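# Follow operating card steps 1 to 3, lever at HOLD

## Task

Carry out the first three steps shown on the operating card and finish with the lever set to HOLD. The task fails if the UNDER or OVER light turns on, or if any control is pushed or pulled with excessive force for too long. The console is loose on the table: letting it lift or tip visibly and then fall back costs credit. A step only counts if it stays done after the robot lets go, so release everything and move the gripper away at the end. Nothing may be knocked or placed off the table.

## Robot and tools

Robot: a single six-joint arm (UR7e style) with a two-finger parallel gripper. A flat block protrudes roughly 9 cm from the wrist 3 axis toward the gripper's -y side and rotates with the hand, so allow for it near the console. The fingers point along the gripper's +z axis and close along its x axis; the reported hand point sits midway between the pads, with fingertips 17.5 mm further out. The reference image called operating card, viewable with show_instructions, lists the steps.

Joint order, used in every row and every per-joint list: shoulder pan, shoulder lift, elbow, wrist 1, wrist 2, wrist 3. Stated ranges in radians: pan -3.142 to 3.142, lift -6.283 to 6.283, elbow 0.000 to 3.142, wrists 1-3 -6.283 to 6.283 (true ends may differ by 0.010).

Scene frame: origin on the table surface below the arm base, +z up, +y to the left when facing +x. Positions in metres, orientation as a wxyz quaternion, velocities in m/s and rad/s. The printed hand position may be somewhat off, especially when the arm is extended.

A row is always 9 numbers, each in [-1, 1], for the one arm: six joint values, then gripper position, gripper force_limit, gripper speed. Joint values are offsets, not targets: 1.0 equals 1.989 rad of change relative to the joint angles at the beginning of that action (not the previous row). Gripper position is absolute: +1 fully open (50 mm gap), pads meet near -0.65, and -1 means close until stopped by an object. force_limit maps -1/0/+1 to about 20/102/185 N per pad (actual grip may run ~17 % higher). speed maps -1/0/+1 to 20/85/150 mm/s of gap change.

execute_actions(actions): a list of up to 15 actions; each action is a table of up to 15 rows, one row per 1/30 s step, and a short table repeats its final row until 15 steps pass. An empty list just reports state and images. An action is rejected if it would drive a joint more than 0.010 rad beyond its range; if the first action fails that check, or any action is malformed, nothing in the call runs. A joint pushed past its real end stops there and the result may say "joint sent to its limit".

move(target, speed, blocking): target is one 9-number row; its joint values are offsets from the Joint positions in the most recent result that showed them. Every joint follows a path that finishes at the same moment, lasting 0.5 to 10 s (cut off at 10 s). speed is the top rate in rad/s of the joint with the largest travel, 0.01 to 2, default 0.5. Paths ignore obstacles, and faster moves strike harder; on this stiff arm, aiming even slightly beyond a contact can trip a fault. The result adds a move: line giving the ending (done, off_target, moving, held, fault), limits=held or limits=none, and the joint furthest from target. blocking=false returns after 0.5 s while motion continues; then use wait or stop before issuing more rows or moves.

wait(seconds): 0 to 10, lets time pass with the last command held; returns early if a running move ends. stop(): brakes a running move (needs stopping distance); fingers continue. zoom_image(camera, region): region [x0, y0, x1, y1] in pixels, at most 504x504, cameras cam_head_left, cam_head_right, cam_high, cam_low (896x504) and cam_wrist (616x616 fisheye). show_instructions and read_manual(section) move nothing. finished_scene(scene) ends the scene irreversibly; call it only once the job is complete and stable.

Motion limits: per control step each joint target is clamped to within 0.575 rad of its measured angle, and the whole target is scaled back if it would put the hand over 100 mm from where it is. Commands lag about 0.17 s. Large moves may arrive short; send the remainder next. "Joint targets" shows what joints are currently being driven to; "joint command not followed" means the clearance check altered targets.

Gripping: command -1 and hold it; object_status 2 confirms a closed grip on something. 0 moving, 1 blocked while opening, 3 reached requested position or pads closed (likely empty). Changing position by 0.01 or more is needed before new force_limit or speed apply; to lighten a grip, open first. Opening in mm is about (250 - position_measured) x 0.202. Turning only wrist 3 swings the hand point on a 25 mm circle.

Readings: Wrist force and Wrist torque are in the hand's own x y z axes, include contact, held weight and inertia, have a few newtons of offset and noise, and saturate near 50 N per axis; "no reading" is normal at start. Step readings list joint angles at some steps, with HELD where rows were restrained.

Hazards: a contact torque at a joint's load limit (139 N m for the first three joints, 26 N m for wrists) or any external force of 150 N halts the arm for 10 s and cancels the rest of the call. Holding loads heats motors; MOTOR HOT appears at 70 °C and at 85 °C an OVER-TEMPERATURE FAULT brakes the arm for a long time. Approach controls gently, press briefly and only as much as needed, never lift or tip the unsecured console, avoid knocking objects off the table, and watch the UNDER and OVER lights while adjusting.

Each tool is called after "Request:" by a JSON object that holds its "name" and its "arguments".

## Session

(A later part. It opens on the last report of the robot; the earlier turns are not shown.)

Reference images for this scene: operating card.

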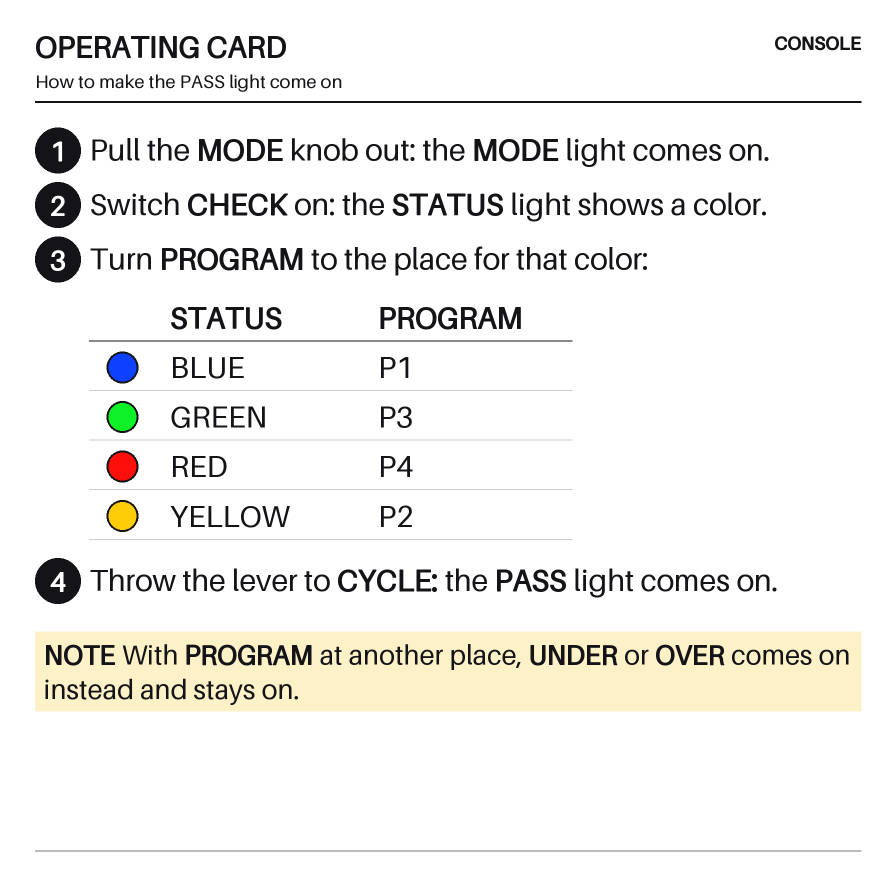

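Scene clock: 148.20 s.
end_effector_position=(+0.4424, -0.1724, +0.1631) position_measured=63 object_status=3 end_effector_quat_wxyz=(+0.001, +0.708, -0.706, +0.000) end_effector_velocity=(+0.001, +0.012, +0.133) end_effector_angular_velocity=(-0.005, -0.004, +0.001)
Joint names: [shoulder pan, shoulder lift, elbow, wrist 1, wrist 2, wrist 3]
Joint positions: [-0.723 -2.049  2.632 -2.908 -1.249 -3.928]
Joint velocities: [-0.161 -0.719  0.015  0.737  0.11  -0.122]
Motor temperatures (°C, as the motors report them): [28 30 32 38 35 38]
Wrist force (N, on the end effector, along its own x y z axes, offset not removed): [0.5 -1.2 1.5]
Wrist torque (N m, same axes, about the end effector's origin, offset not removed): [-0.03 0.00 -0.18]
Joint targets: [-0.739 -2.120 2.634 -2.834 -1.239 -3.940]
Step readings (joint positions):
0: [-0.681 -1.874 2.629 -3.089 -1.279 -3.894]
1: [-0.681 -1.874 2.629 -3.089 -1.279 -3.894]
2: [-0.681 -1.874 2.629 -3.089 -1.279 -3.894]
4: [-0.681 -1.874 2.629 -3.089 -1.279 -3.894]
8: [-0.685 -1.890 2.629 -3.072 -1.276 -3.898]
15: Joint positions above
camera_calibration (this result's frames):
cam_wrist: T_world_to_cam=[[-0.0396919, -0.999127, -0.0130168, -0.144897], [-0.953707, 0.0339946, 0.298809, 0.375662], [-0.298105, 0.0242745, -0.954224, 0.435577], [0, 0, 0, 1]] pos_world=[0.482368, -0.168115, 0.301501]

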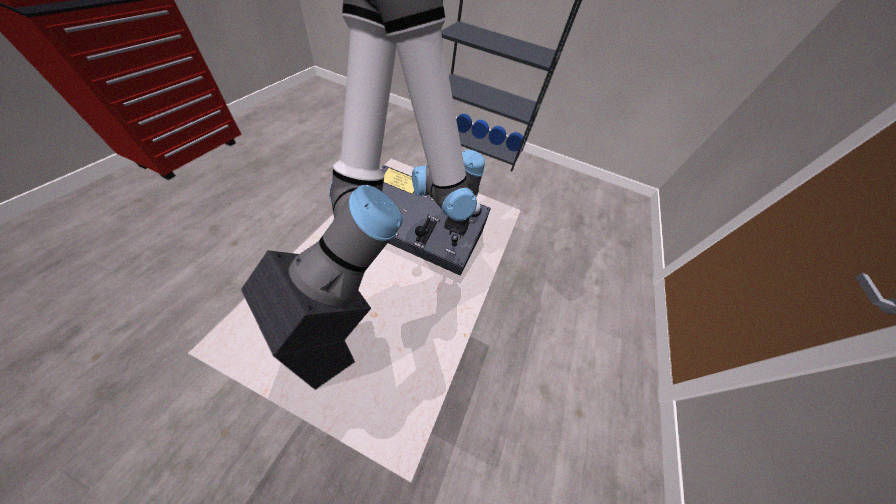

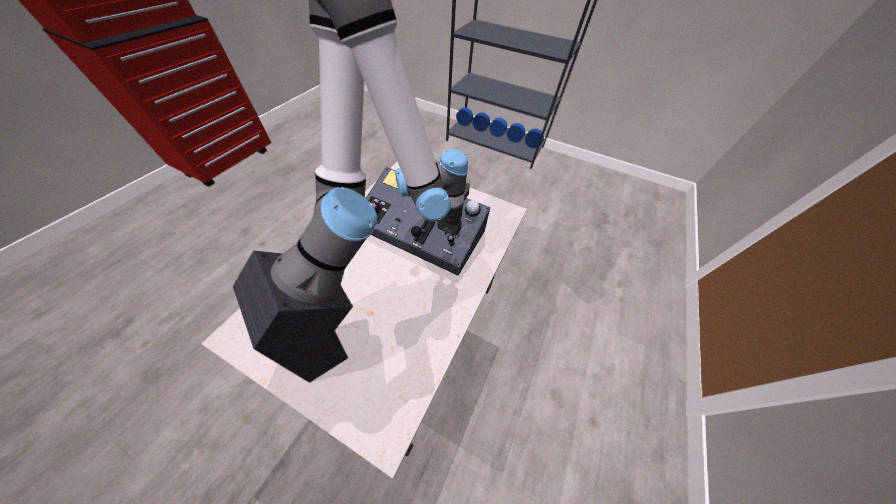

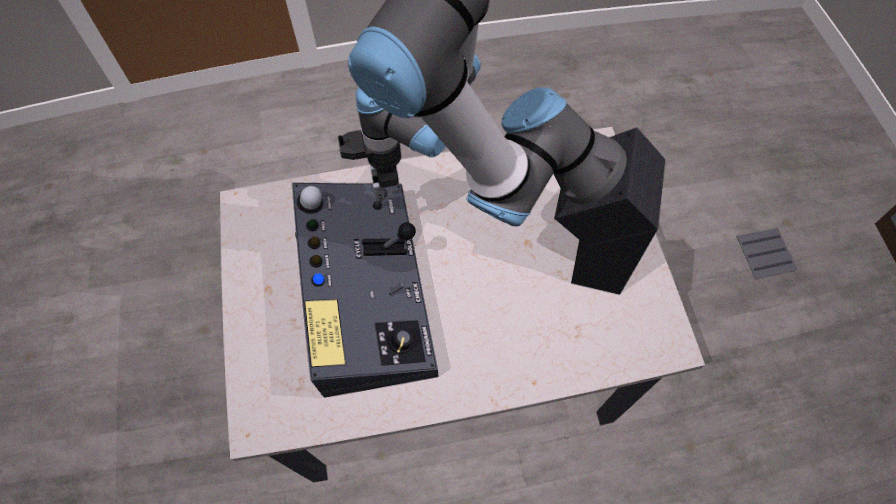

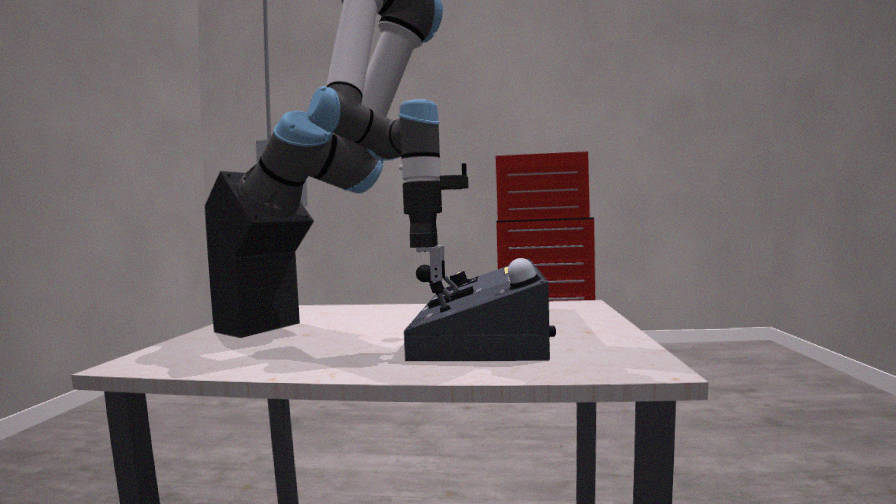

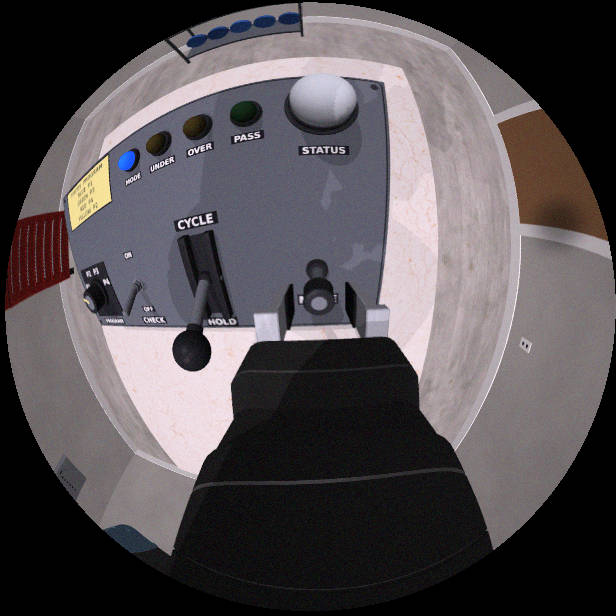

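Request:
{"name": "move", "arguments": {"target": [0.2468,-0.0387,0.0620,-0.0496,-0.1755,0.1772,-1,-0.7,1], "speed": 0.9}}

Request:
{"name": "move", "arguments": {"target": [0.1884,0.4402,-0.0251,-0.3932,-0.1340,0.1348,-1,-0.7,1], "speed": 1.0}}

Request:
{"name": "zoom_image", "arguments": {"camera": "cam_low", "region": [390,230,510,320]}}

Scene clock: 157.13 s.
end_effector_position=(+0.4199, -0.0399, +0.2057) position_measured=251 object_status=3 end_effector_quat_wxyz=(+0.001, +0.708, -0.707, -0.000) end_effector_velocity=(-0.001, +0.000, -0.000) end_effector_angular_velocity=(-0.001, +0.001, +0.001)
Joint names: [shoulder pan, shoulder lift, elbow, wrist 1, wrist 2, wrist 3]
Joint positions: [-0.233 -2.126  2.756 -3.006 -1.598 -3.576]
Joint velocities: [ 0.001  0.     0.001 -0.001 -0.002  0.   ]
Motor temperatures (°C, as the motors report them): [28 30 32 38 35 38]
Wrist force (N, on the end effector, along its own x y z axes, offset not removed): [-0.4 0.3 -0.6]
Wrist torque (N m, same axes, about the end effector's origin, offset not removed): [0.19 0.16 -0.06]
Joint targets: [-0.233 -2.126 2.756 -3.006 -1.598 -3.575]
move: done; limits=none; farthest joint: the shoulder pan, 0.001 radians from its target (0.507 radians at the start)
camera_calibration (this result's frames):
cam_wrist: T_world_to_cam=[[-0.0412546, -0.999063, -0.0131117, -0.0121293], [-0.953548, 0.0354492, 0.299147, 0.336912], [-0.298402, 0.0248438, -0.954117, 0.466396], [0, 0, 0, 1]] pos_world=[0.459935, -0.0356482, 0.344051]

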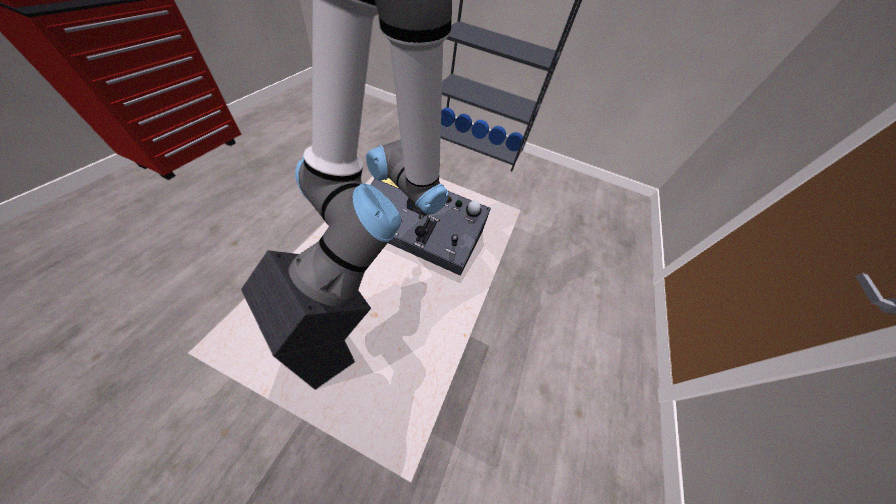

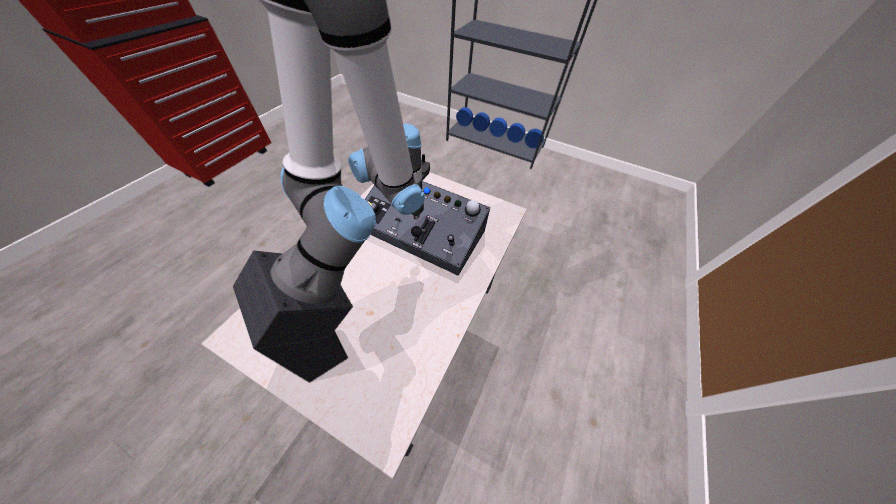

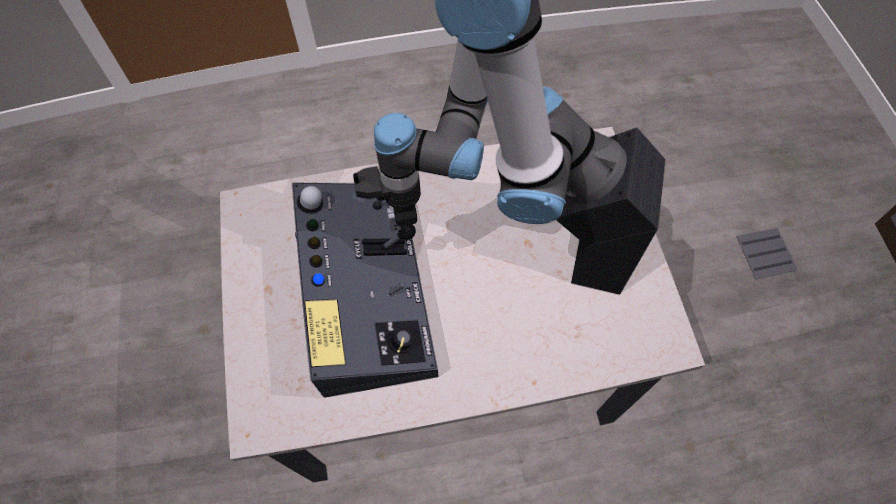

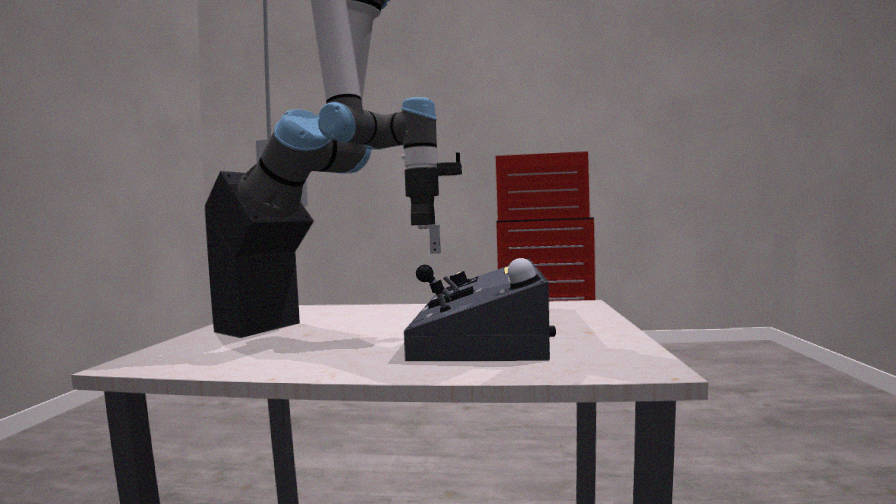

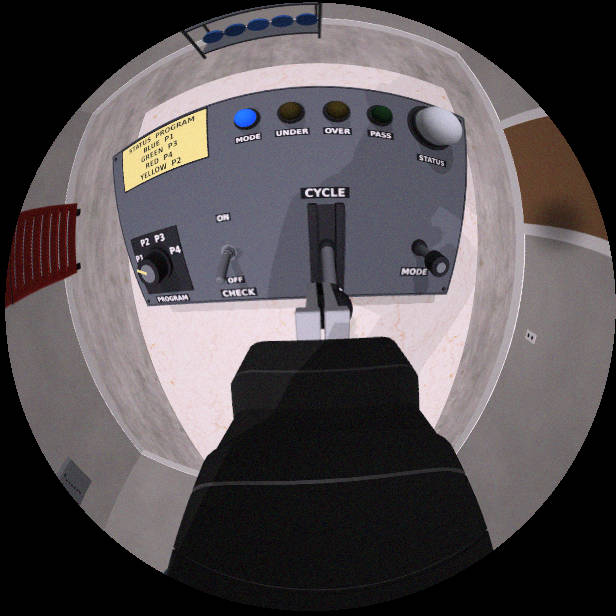

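Scene clock: 158.70 s.
end_effector_position=(+0.3918, +0.0669, +0.1087) position_measured=251 object_status=3 end_effector_quat_wxyz=(+0.001, +0.708, -0.707, +0.000) end_effector_velocity=(+0.000, +0.000, -0.000) end_effector_angular_velocity=(+0.000, -0.001, +0.000)
Joint names: [shoulder pan, shoulder lift, elbow, wrist 1, wrist 2, wrist 3]
Joint positions: [ 0.142 -1.251  2.706 -3.788 -1.865 -3.308]
Joint velocities: [ 0.001  0.001 -0.001 -0.001 -0.    -0.   ]
Motor temperatures (°C, as the motors report them): [28 30 32 38 35 38]
Wrist force (N, on the end effector, along its own x y z axes, offset not removed): [-0.1 -1.8 2.8]
Wrist torque (N m, same axes, about the end effector's origin, offset not removed): [-0.20 0.06 -0.15]
Joint targets: [0.142 -1.251 2.706 -3.788 -1.865 -3.308]
move: done; limits=none; farthest joint: the shoulder lift, 0.001 radians from its target (0.876 radians at the start)
camera_calibration (this result's frames):
cam_wrist: T_world_to_cam=[[-0.0415032, -0.999054, -0.0129903, 0.0922387], [-0.953527, 0.0357217, 0.299184, 0.335279], [-0.298437, 0.0248037, -0.954107, 0.362793], [0, 0, 0, 1]] pos_world=[0.431797, 0.071176, 0.247032]

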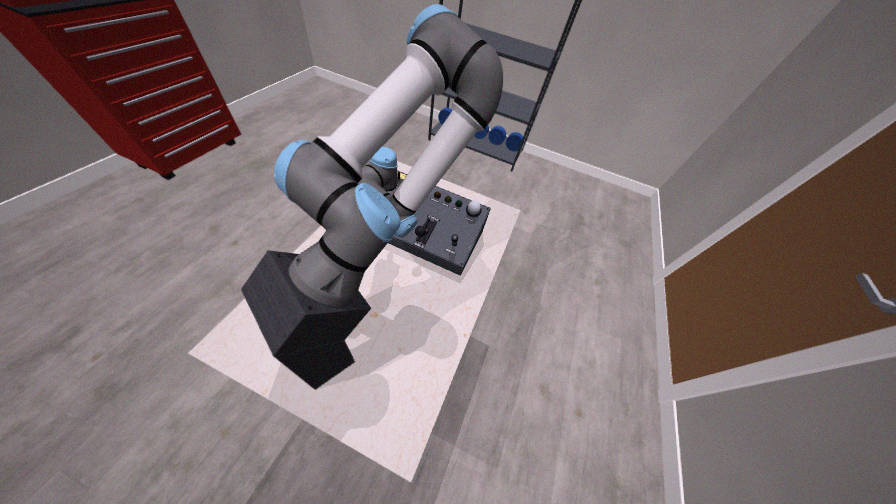

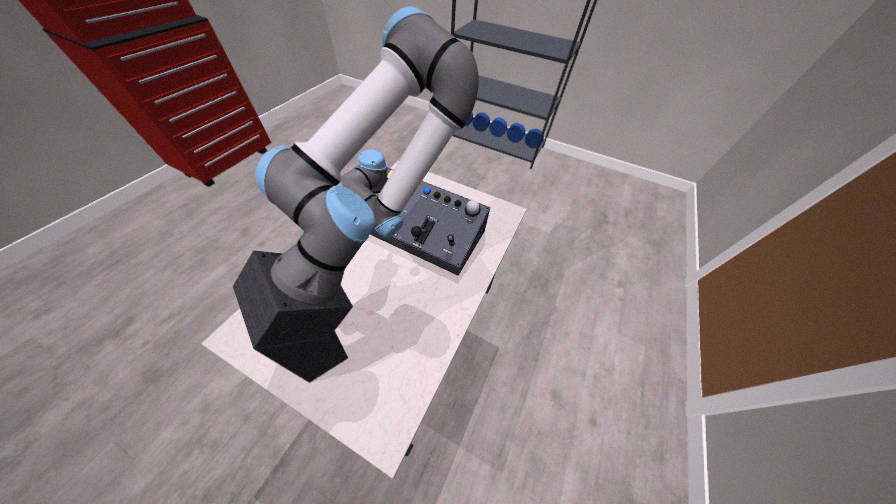

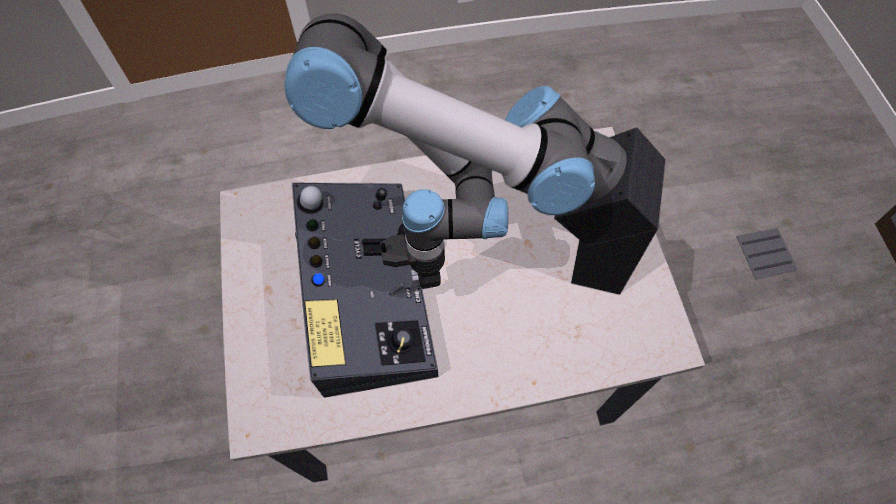

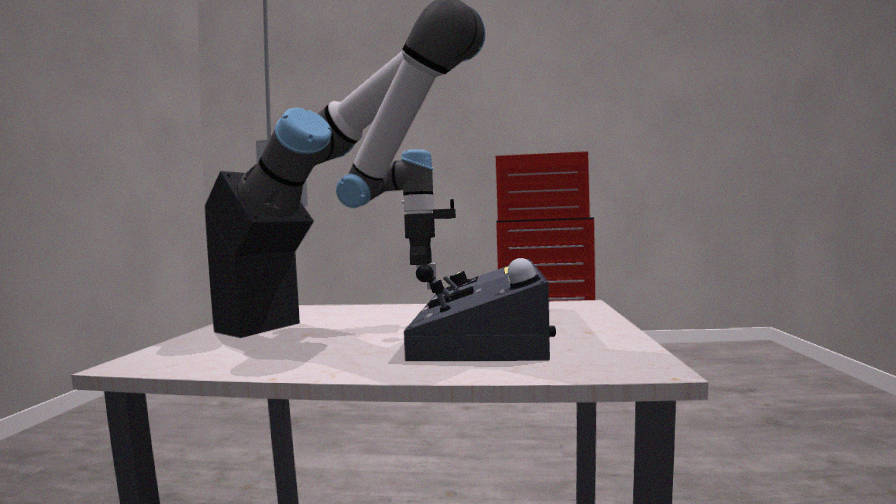

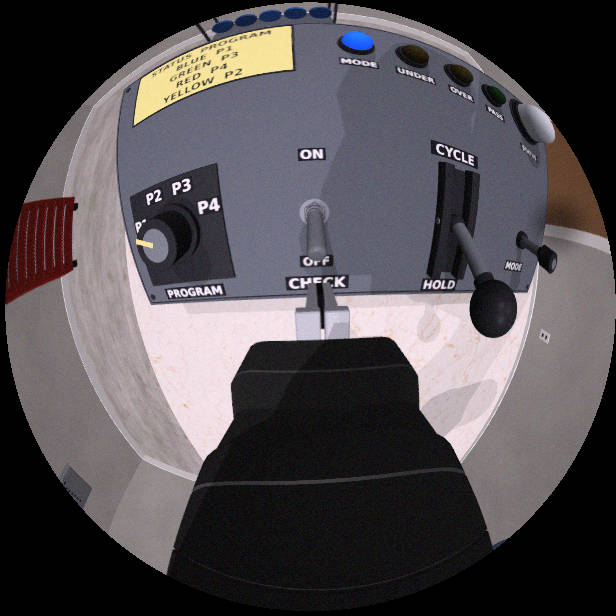

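Region (390, 230, 510, 320) of cam_low's 896x504 image, scaled by 4.200, with more detail than that image has; it fills the top 378 rows of this view, and the rest is white.

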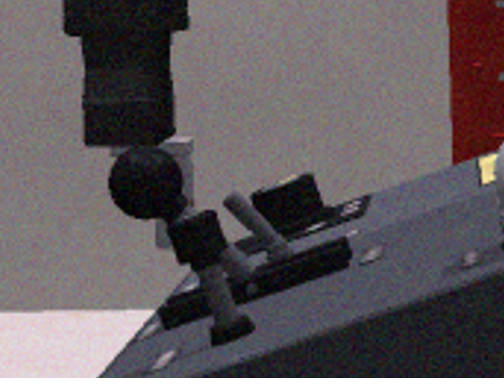

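Request:
{"name": "move", "arguments": {"target": [0.0245,-0.0951,-0.0402,0.1412,-0.0169,0.0188,-1,-0.7,1], "speed": 0.3}}

Request:
{"name": "zoom_image", "arguments": {"camera": "cam_low", "region": [390,230,510,320]}}

Scene clock: 163.33 s.
end_effector_position=(+0.4349, +0.0670, +0.1306) position_measured=251 object_status=3 end_effector_quat_wxyz=(+0.001, +0.707, -0.707, -0.000) end_effector_velocity=(-0.000, +0.000, -0.000) end_effector_angular_velocity=(+0.000, +0.001, -0.000)
Joint names: [shoulder pan, shoulder lift, elbow, wrist 1, wrist 2, wrist 3]
Joint positions: [ 0.191 -1.44   2.626 -3.507 -1.898 -3.27 ]
Joint velocities: [ 0.    -0.    -0.     0.002 -0.     0.001]
Motor temperatures (°C, as the motors report them): [28 30 32 38 35 38]
Wrist force (N, on the end effector, along its own x y z axes, offset not removed): [-1.6 -0.6 -0.6]
Wrist torque (N m, same axes, about the end effector's origin, offset not removed): [-0.02 0.28 -0.02]
Joint targets: [0.191 -1.440 2.626 -3.507 -1.898 -3.270]
move: done; limits=none; farthest joint: the shoulder pan, 0.000 radians from its target (0.049 radians at the start)
camera_calibration (this result's frames):
cam_wrist: T_world_to_cam=[[-0.0415875, -0.999052, -0.0128831, 0.0944371], [-0.953414, 0.0358252, 0.299531, 0.369717], [-0.298786, 0.0247397, -0.954, 0.396751], [0, 0, 0, 1]] pos_world=[0.474964, 0.0712869, 0.268975]

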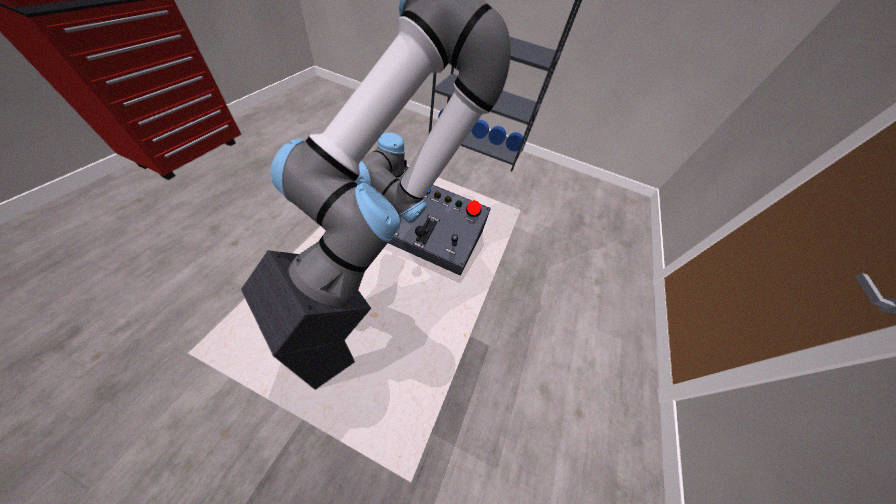

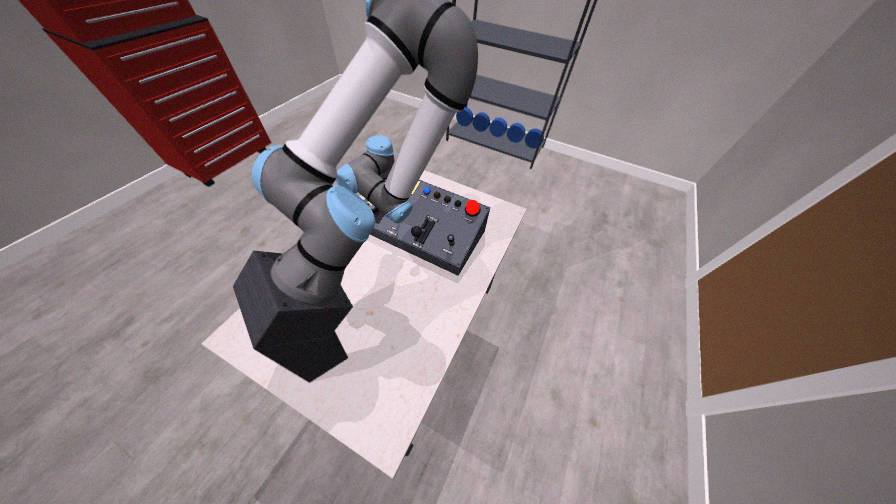

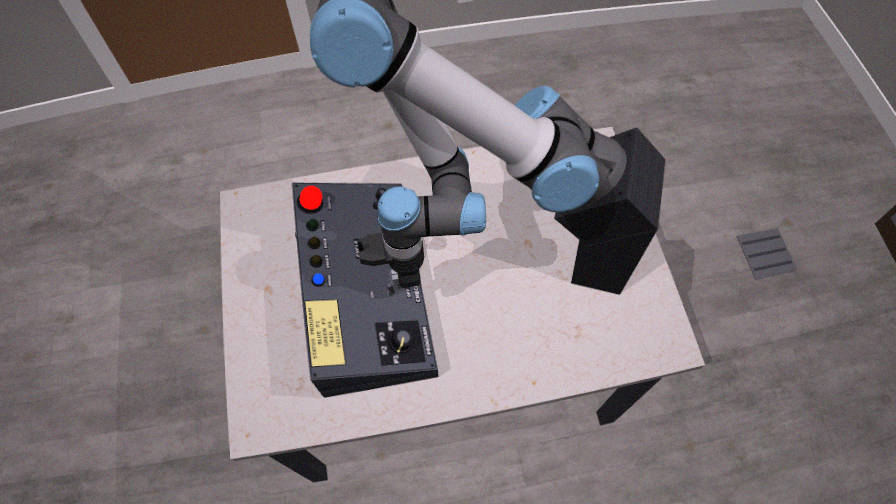

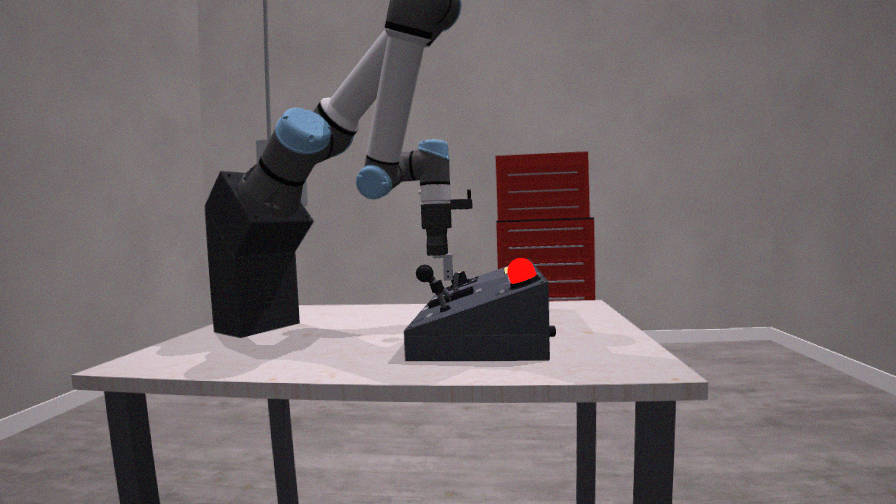

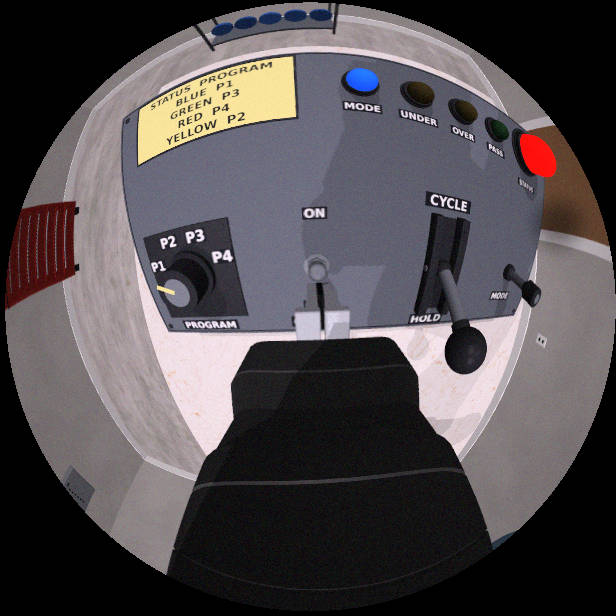

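Region (390, 230, 510, 320) of cam_low's 896x504 image, scaled by 4.200, with more detail than that image has; it fills the top 378 rows of this view, and the rest is white.

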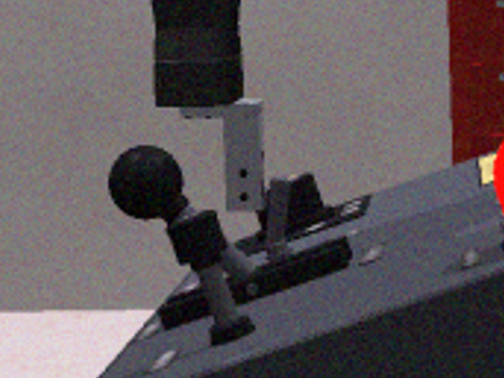

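Request:
{"name": "move", "arguments": {"target": [0.07,0,0,0,0,0,-1,-0.7,1], "speed": 0.6}}

Request:
{"name": "move", "arguments": {"target": [0.0913,0.2162,-0.0330,-0.3110,-0.1115,-0.5520,1,-0.7,0], "speed": 1.2}}

Request:
{"name": "zoom_image", "arguments": {"camera": "cam_wrist", "region": [239,230,399,350]}}

Request:
{"name": "zoom_image", "arguments": {"camera": "cam_low", "region": [410,220,500,300]}}

Scene clock: 231.53 s.
end_effector_position=(+0.4343, +0.1265, +0.1587) position_measured=251 object_status=3 end_effector_quat_wxyz=(-0.047, +0.740, -0.671, -0.016) end_effector_velocity=(-0.000, +0.001, +0.000) end_effector_angular_velocity=(+0.001, +0.000, +0.002)
Joint names: [shoulder pan, shoulder lift, elbow, wrist 1, wrist 2, wrist 3]
Joint positions: [ 0.33  -1.44   2.626 -3.507 -1.898 -3.27 ]
Joint velocities: [ 0.002  0.001  0.     0.    -0.    -0.001]
Motor temperatures (°C, as the motors report them): [28 31 32 38 35 38]
Wrist force (N, on the end effector, along its own x y z axes, offset not removed): [0.4 0.6 2.1]
Wrist torque (N m, same axes, about the end effector's origin, offset not removed): [0.33 0.21 -0.04]
Joint targets: [0.330 -1.440 2.626 -3.507 -1.898 -3.270]
move: done; limits=none; farthest joint: the shoulder pan, 0.001 radians from its target (0.140 radians at the start)
camera_calibration (this result's frames):
cam_wrist: T_world_to_cam=[[0.0568755, -0.993112, -0.102434, 0.12485], [-0.963571, -0.0814595, 0.254747, 0.38495], [-0.261337, 0.0842139, -0.961567, 0.399306], [0, 0, 0, 1]] pos_world=[0.46818, 0.121721, 0.298684]

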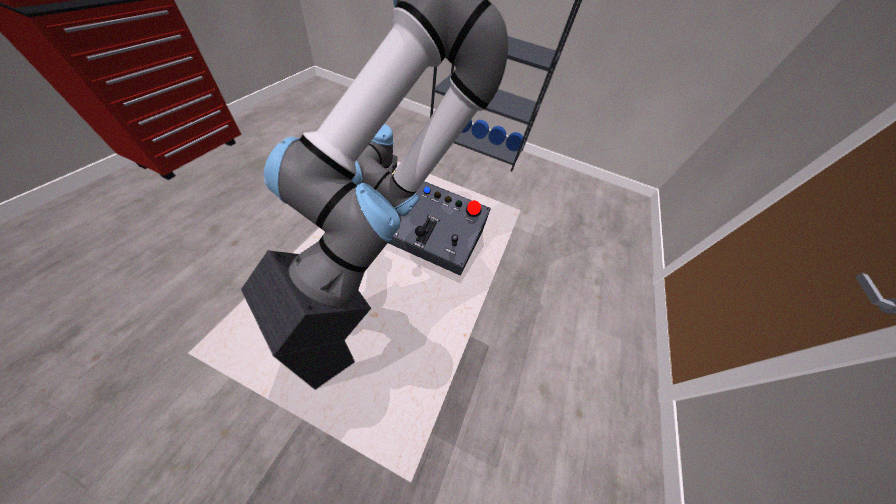

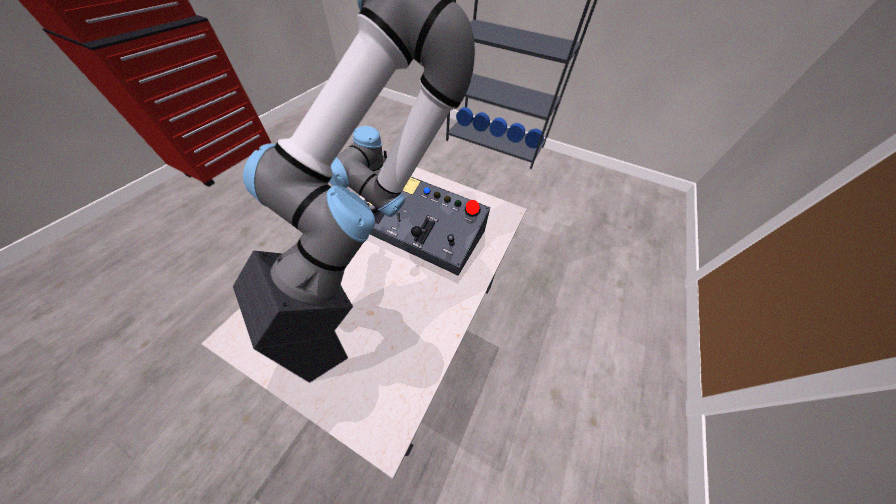

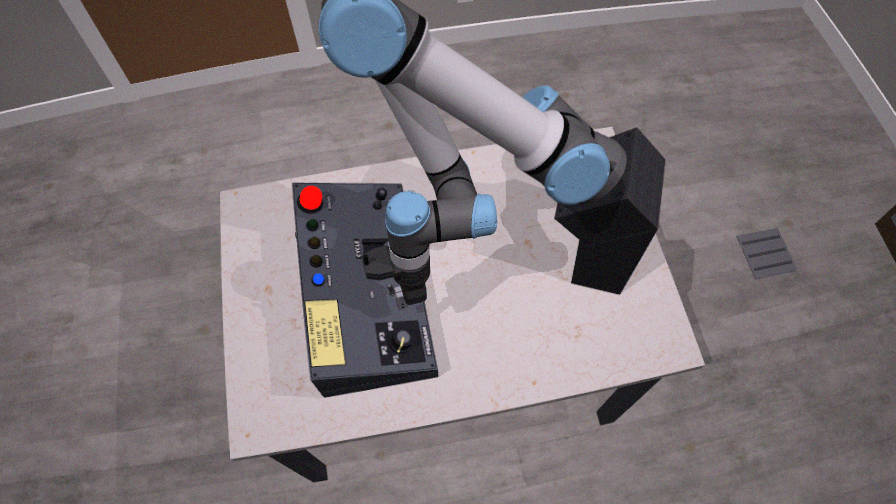

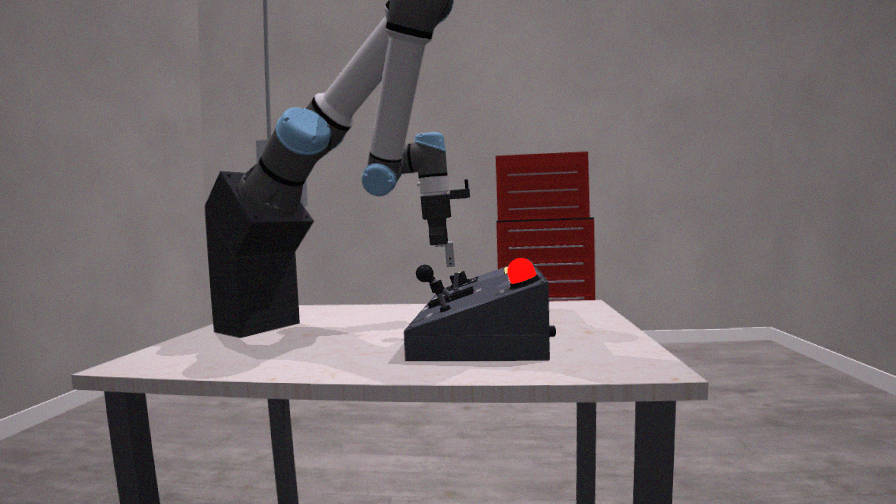

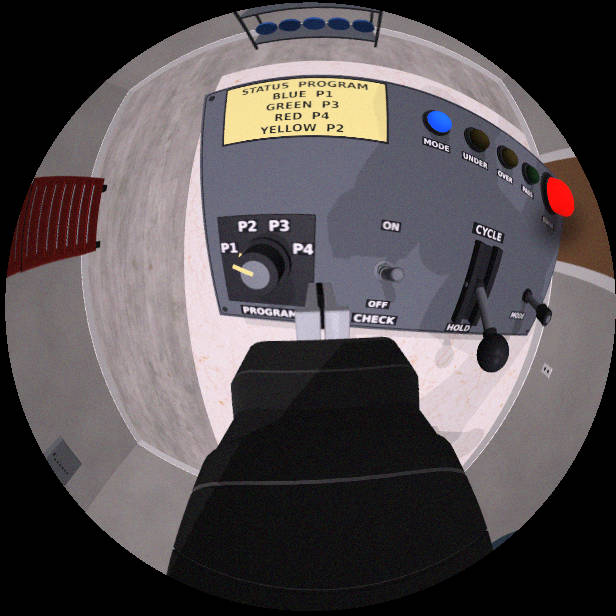

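Scene clock: 233.17 s.
end_effector_position=(+0.4323, +0.1869, +0.1516) position_measured=3 object_status=3 end_effector_quat_wxyz=(-0.030, +0.969, -0.193, +0.154) end_effector_velocity=(+0.001, -0.000, +0.000) end_effector_angular_velocity=(+0.000, -0.002, -0.002)
Joint names: [shoulder pan, shoulder lift, elbow, wrist 1, wrist 2, wrist 3]
Joint positions: [ 0.511 -1.01   2.56  -4.126 -2.12  -4.368]
Joint velocities: [-0.     0.    -0.    -0.002  0.     0.001]
Motor temperatures (°C, as the motors report them): [28 31 32 38 35 38]
Wrist force (N, on the end effector, along its own x y z axes, offset not removed): [0.7 1.3 2.9]
Wrist torque (N m, same axes, about the end effector's origin, offset not removed): [0.55 -0.01 -0.15]
Joint targets: [0.511 -1.010 2.560 -4.126 -2.120 -4.368]
move: done; limits=none; farthest joint: the shoulder pan, 0.000 radians from its target (0.182 radians at the start)
camera_calibration (this result's frames):
cam_wrist: T_world_to_cam=[[0.866561, -0.421478, 0.26726, -0.32865], [-0.471471, -0.86698, 0.161434, 0.338014], [0.163668, -0.265898, -0.950006, 0.266854], [0, 0, 0, 1]] pos_world=[0.400484, 0.225488, 0.28678]

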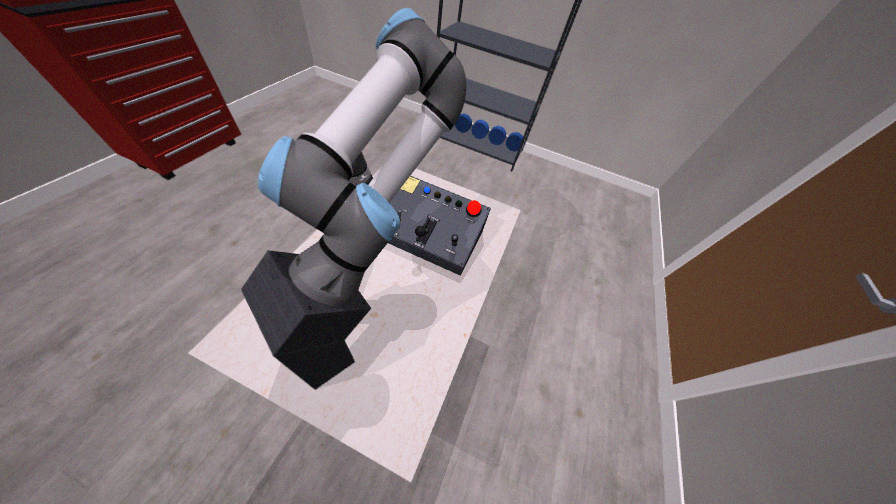

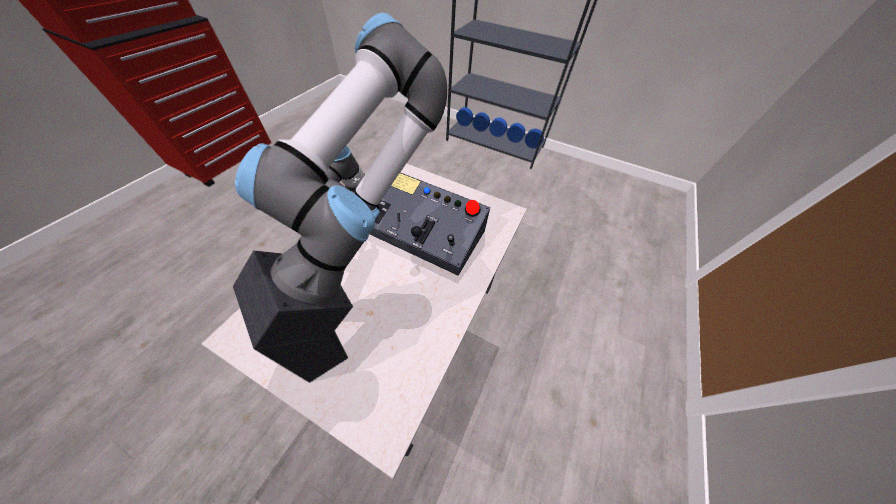

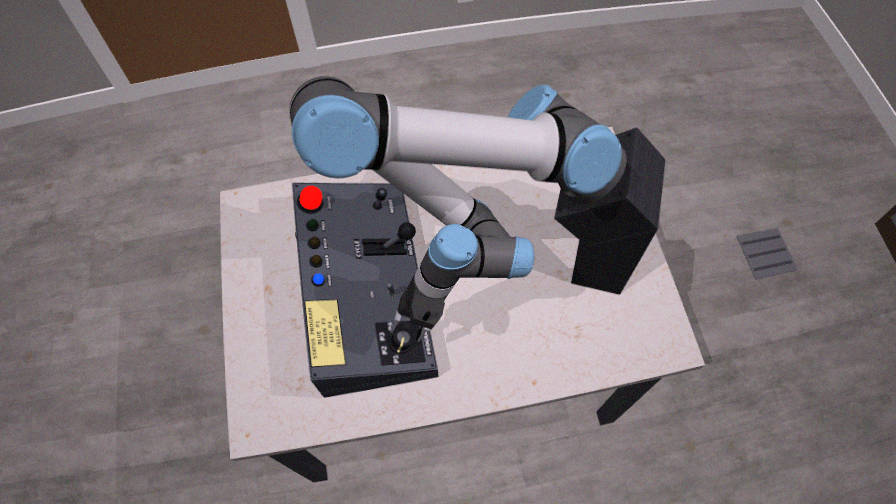

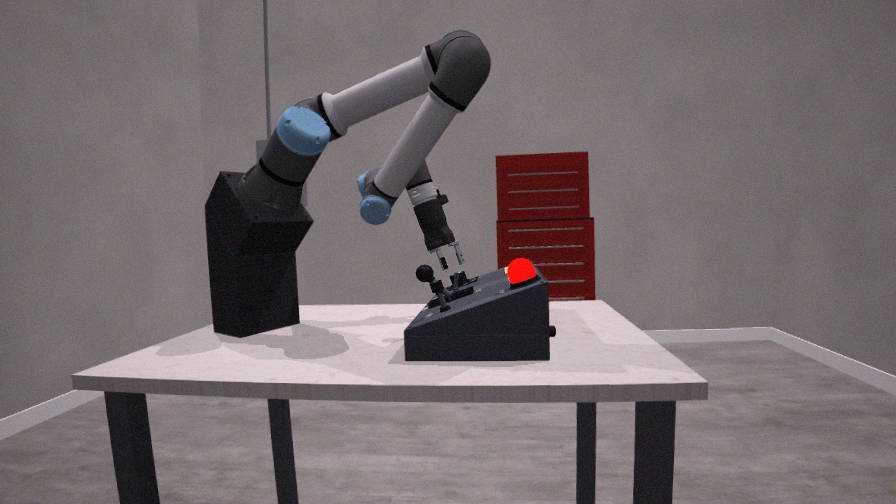

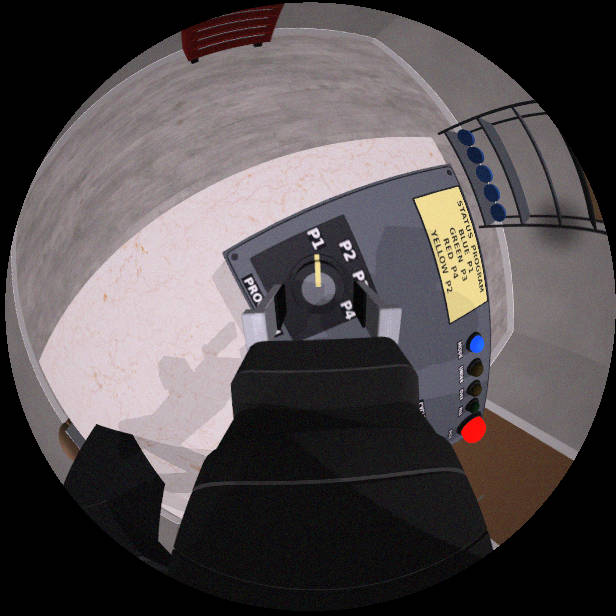

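Region (239, 230, 399, 350) of cam_wrist's 616x616 image, scaled by 3.150, with more detail than that image has; it fills the top 378 rows of this view, and the rest is white.

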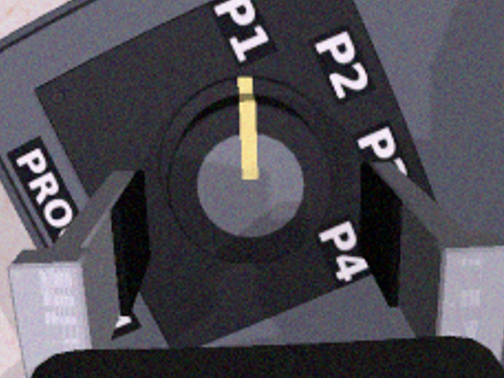

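Region (410, 220, 500, 300) of cam_low's 896x504 image, scaled by 5.600, with more detail than that image has.

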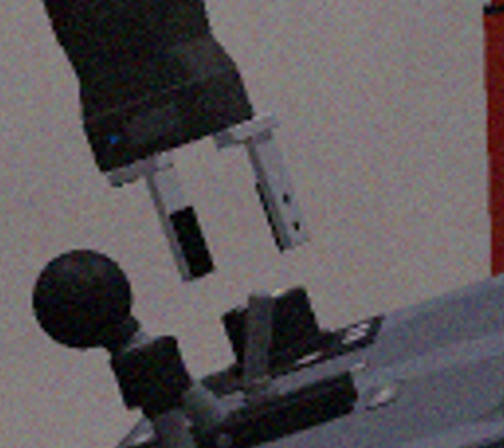

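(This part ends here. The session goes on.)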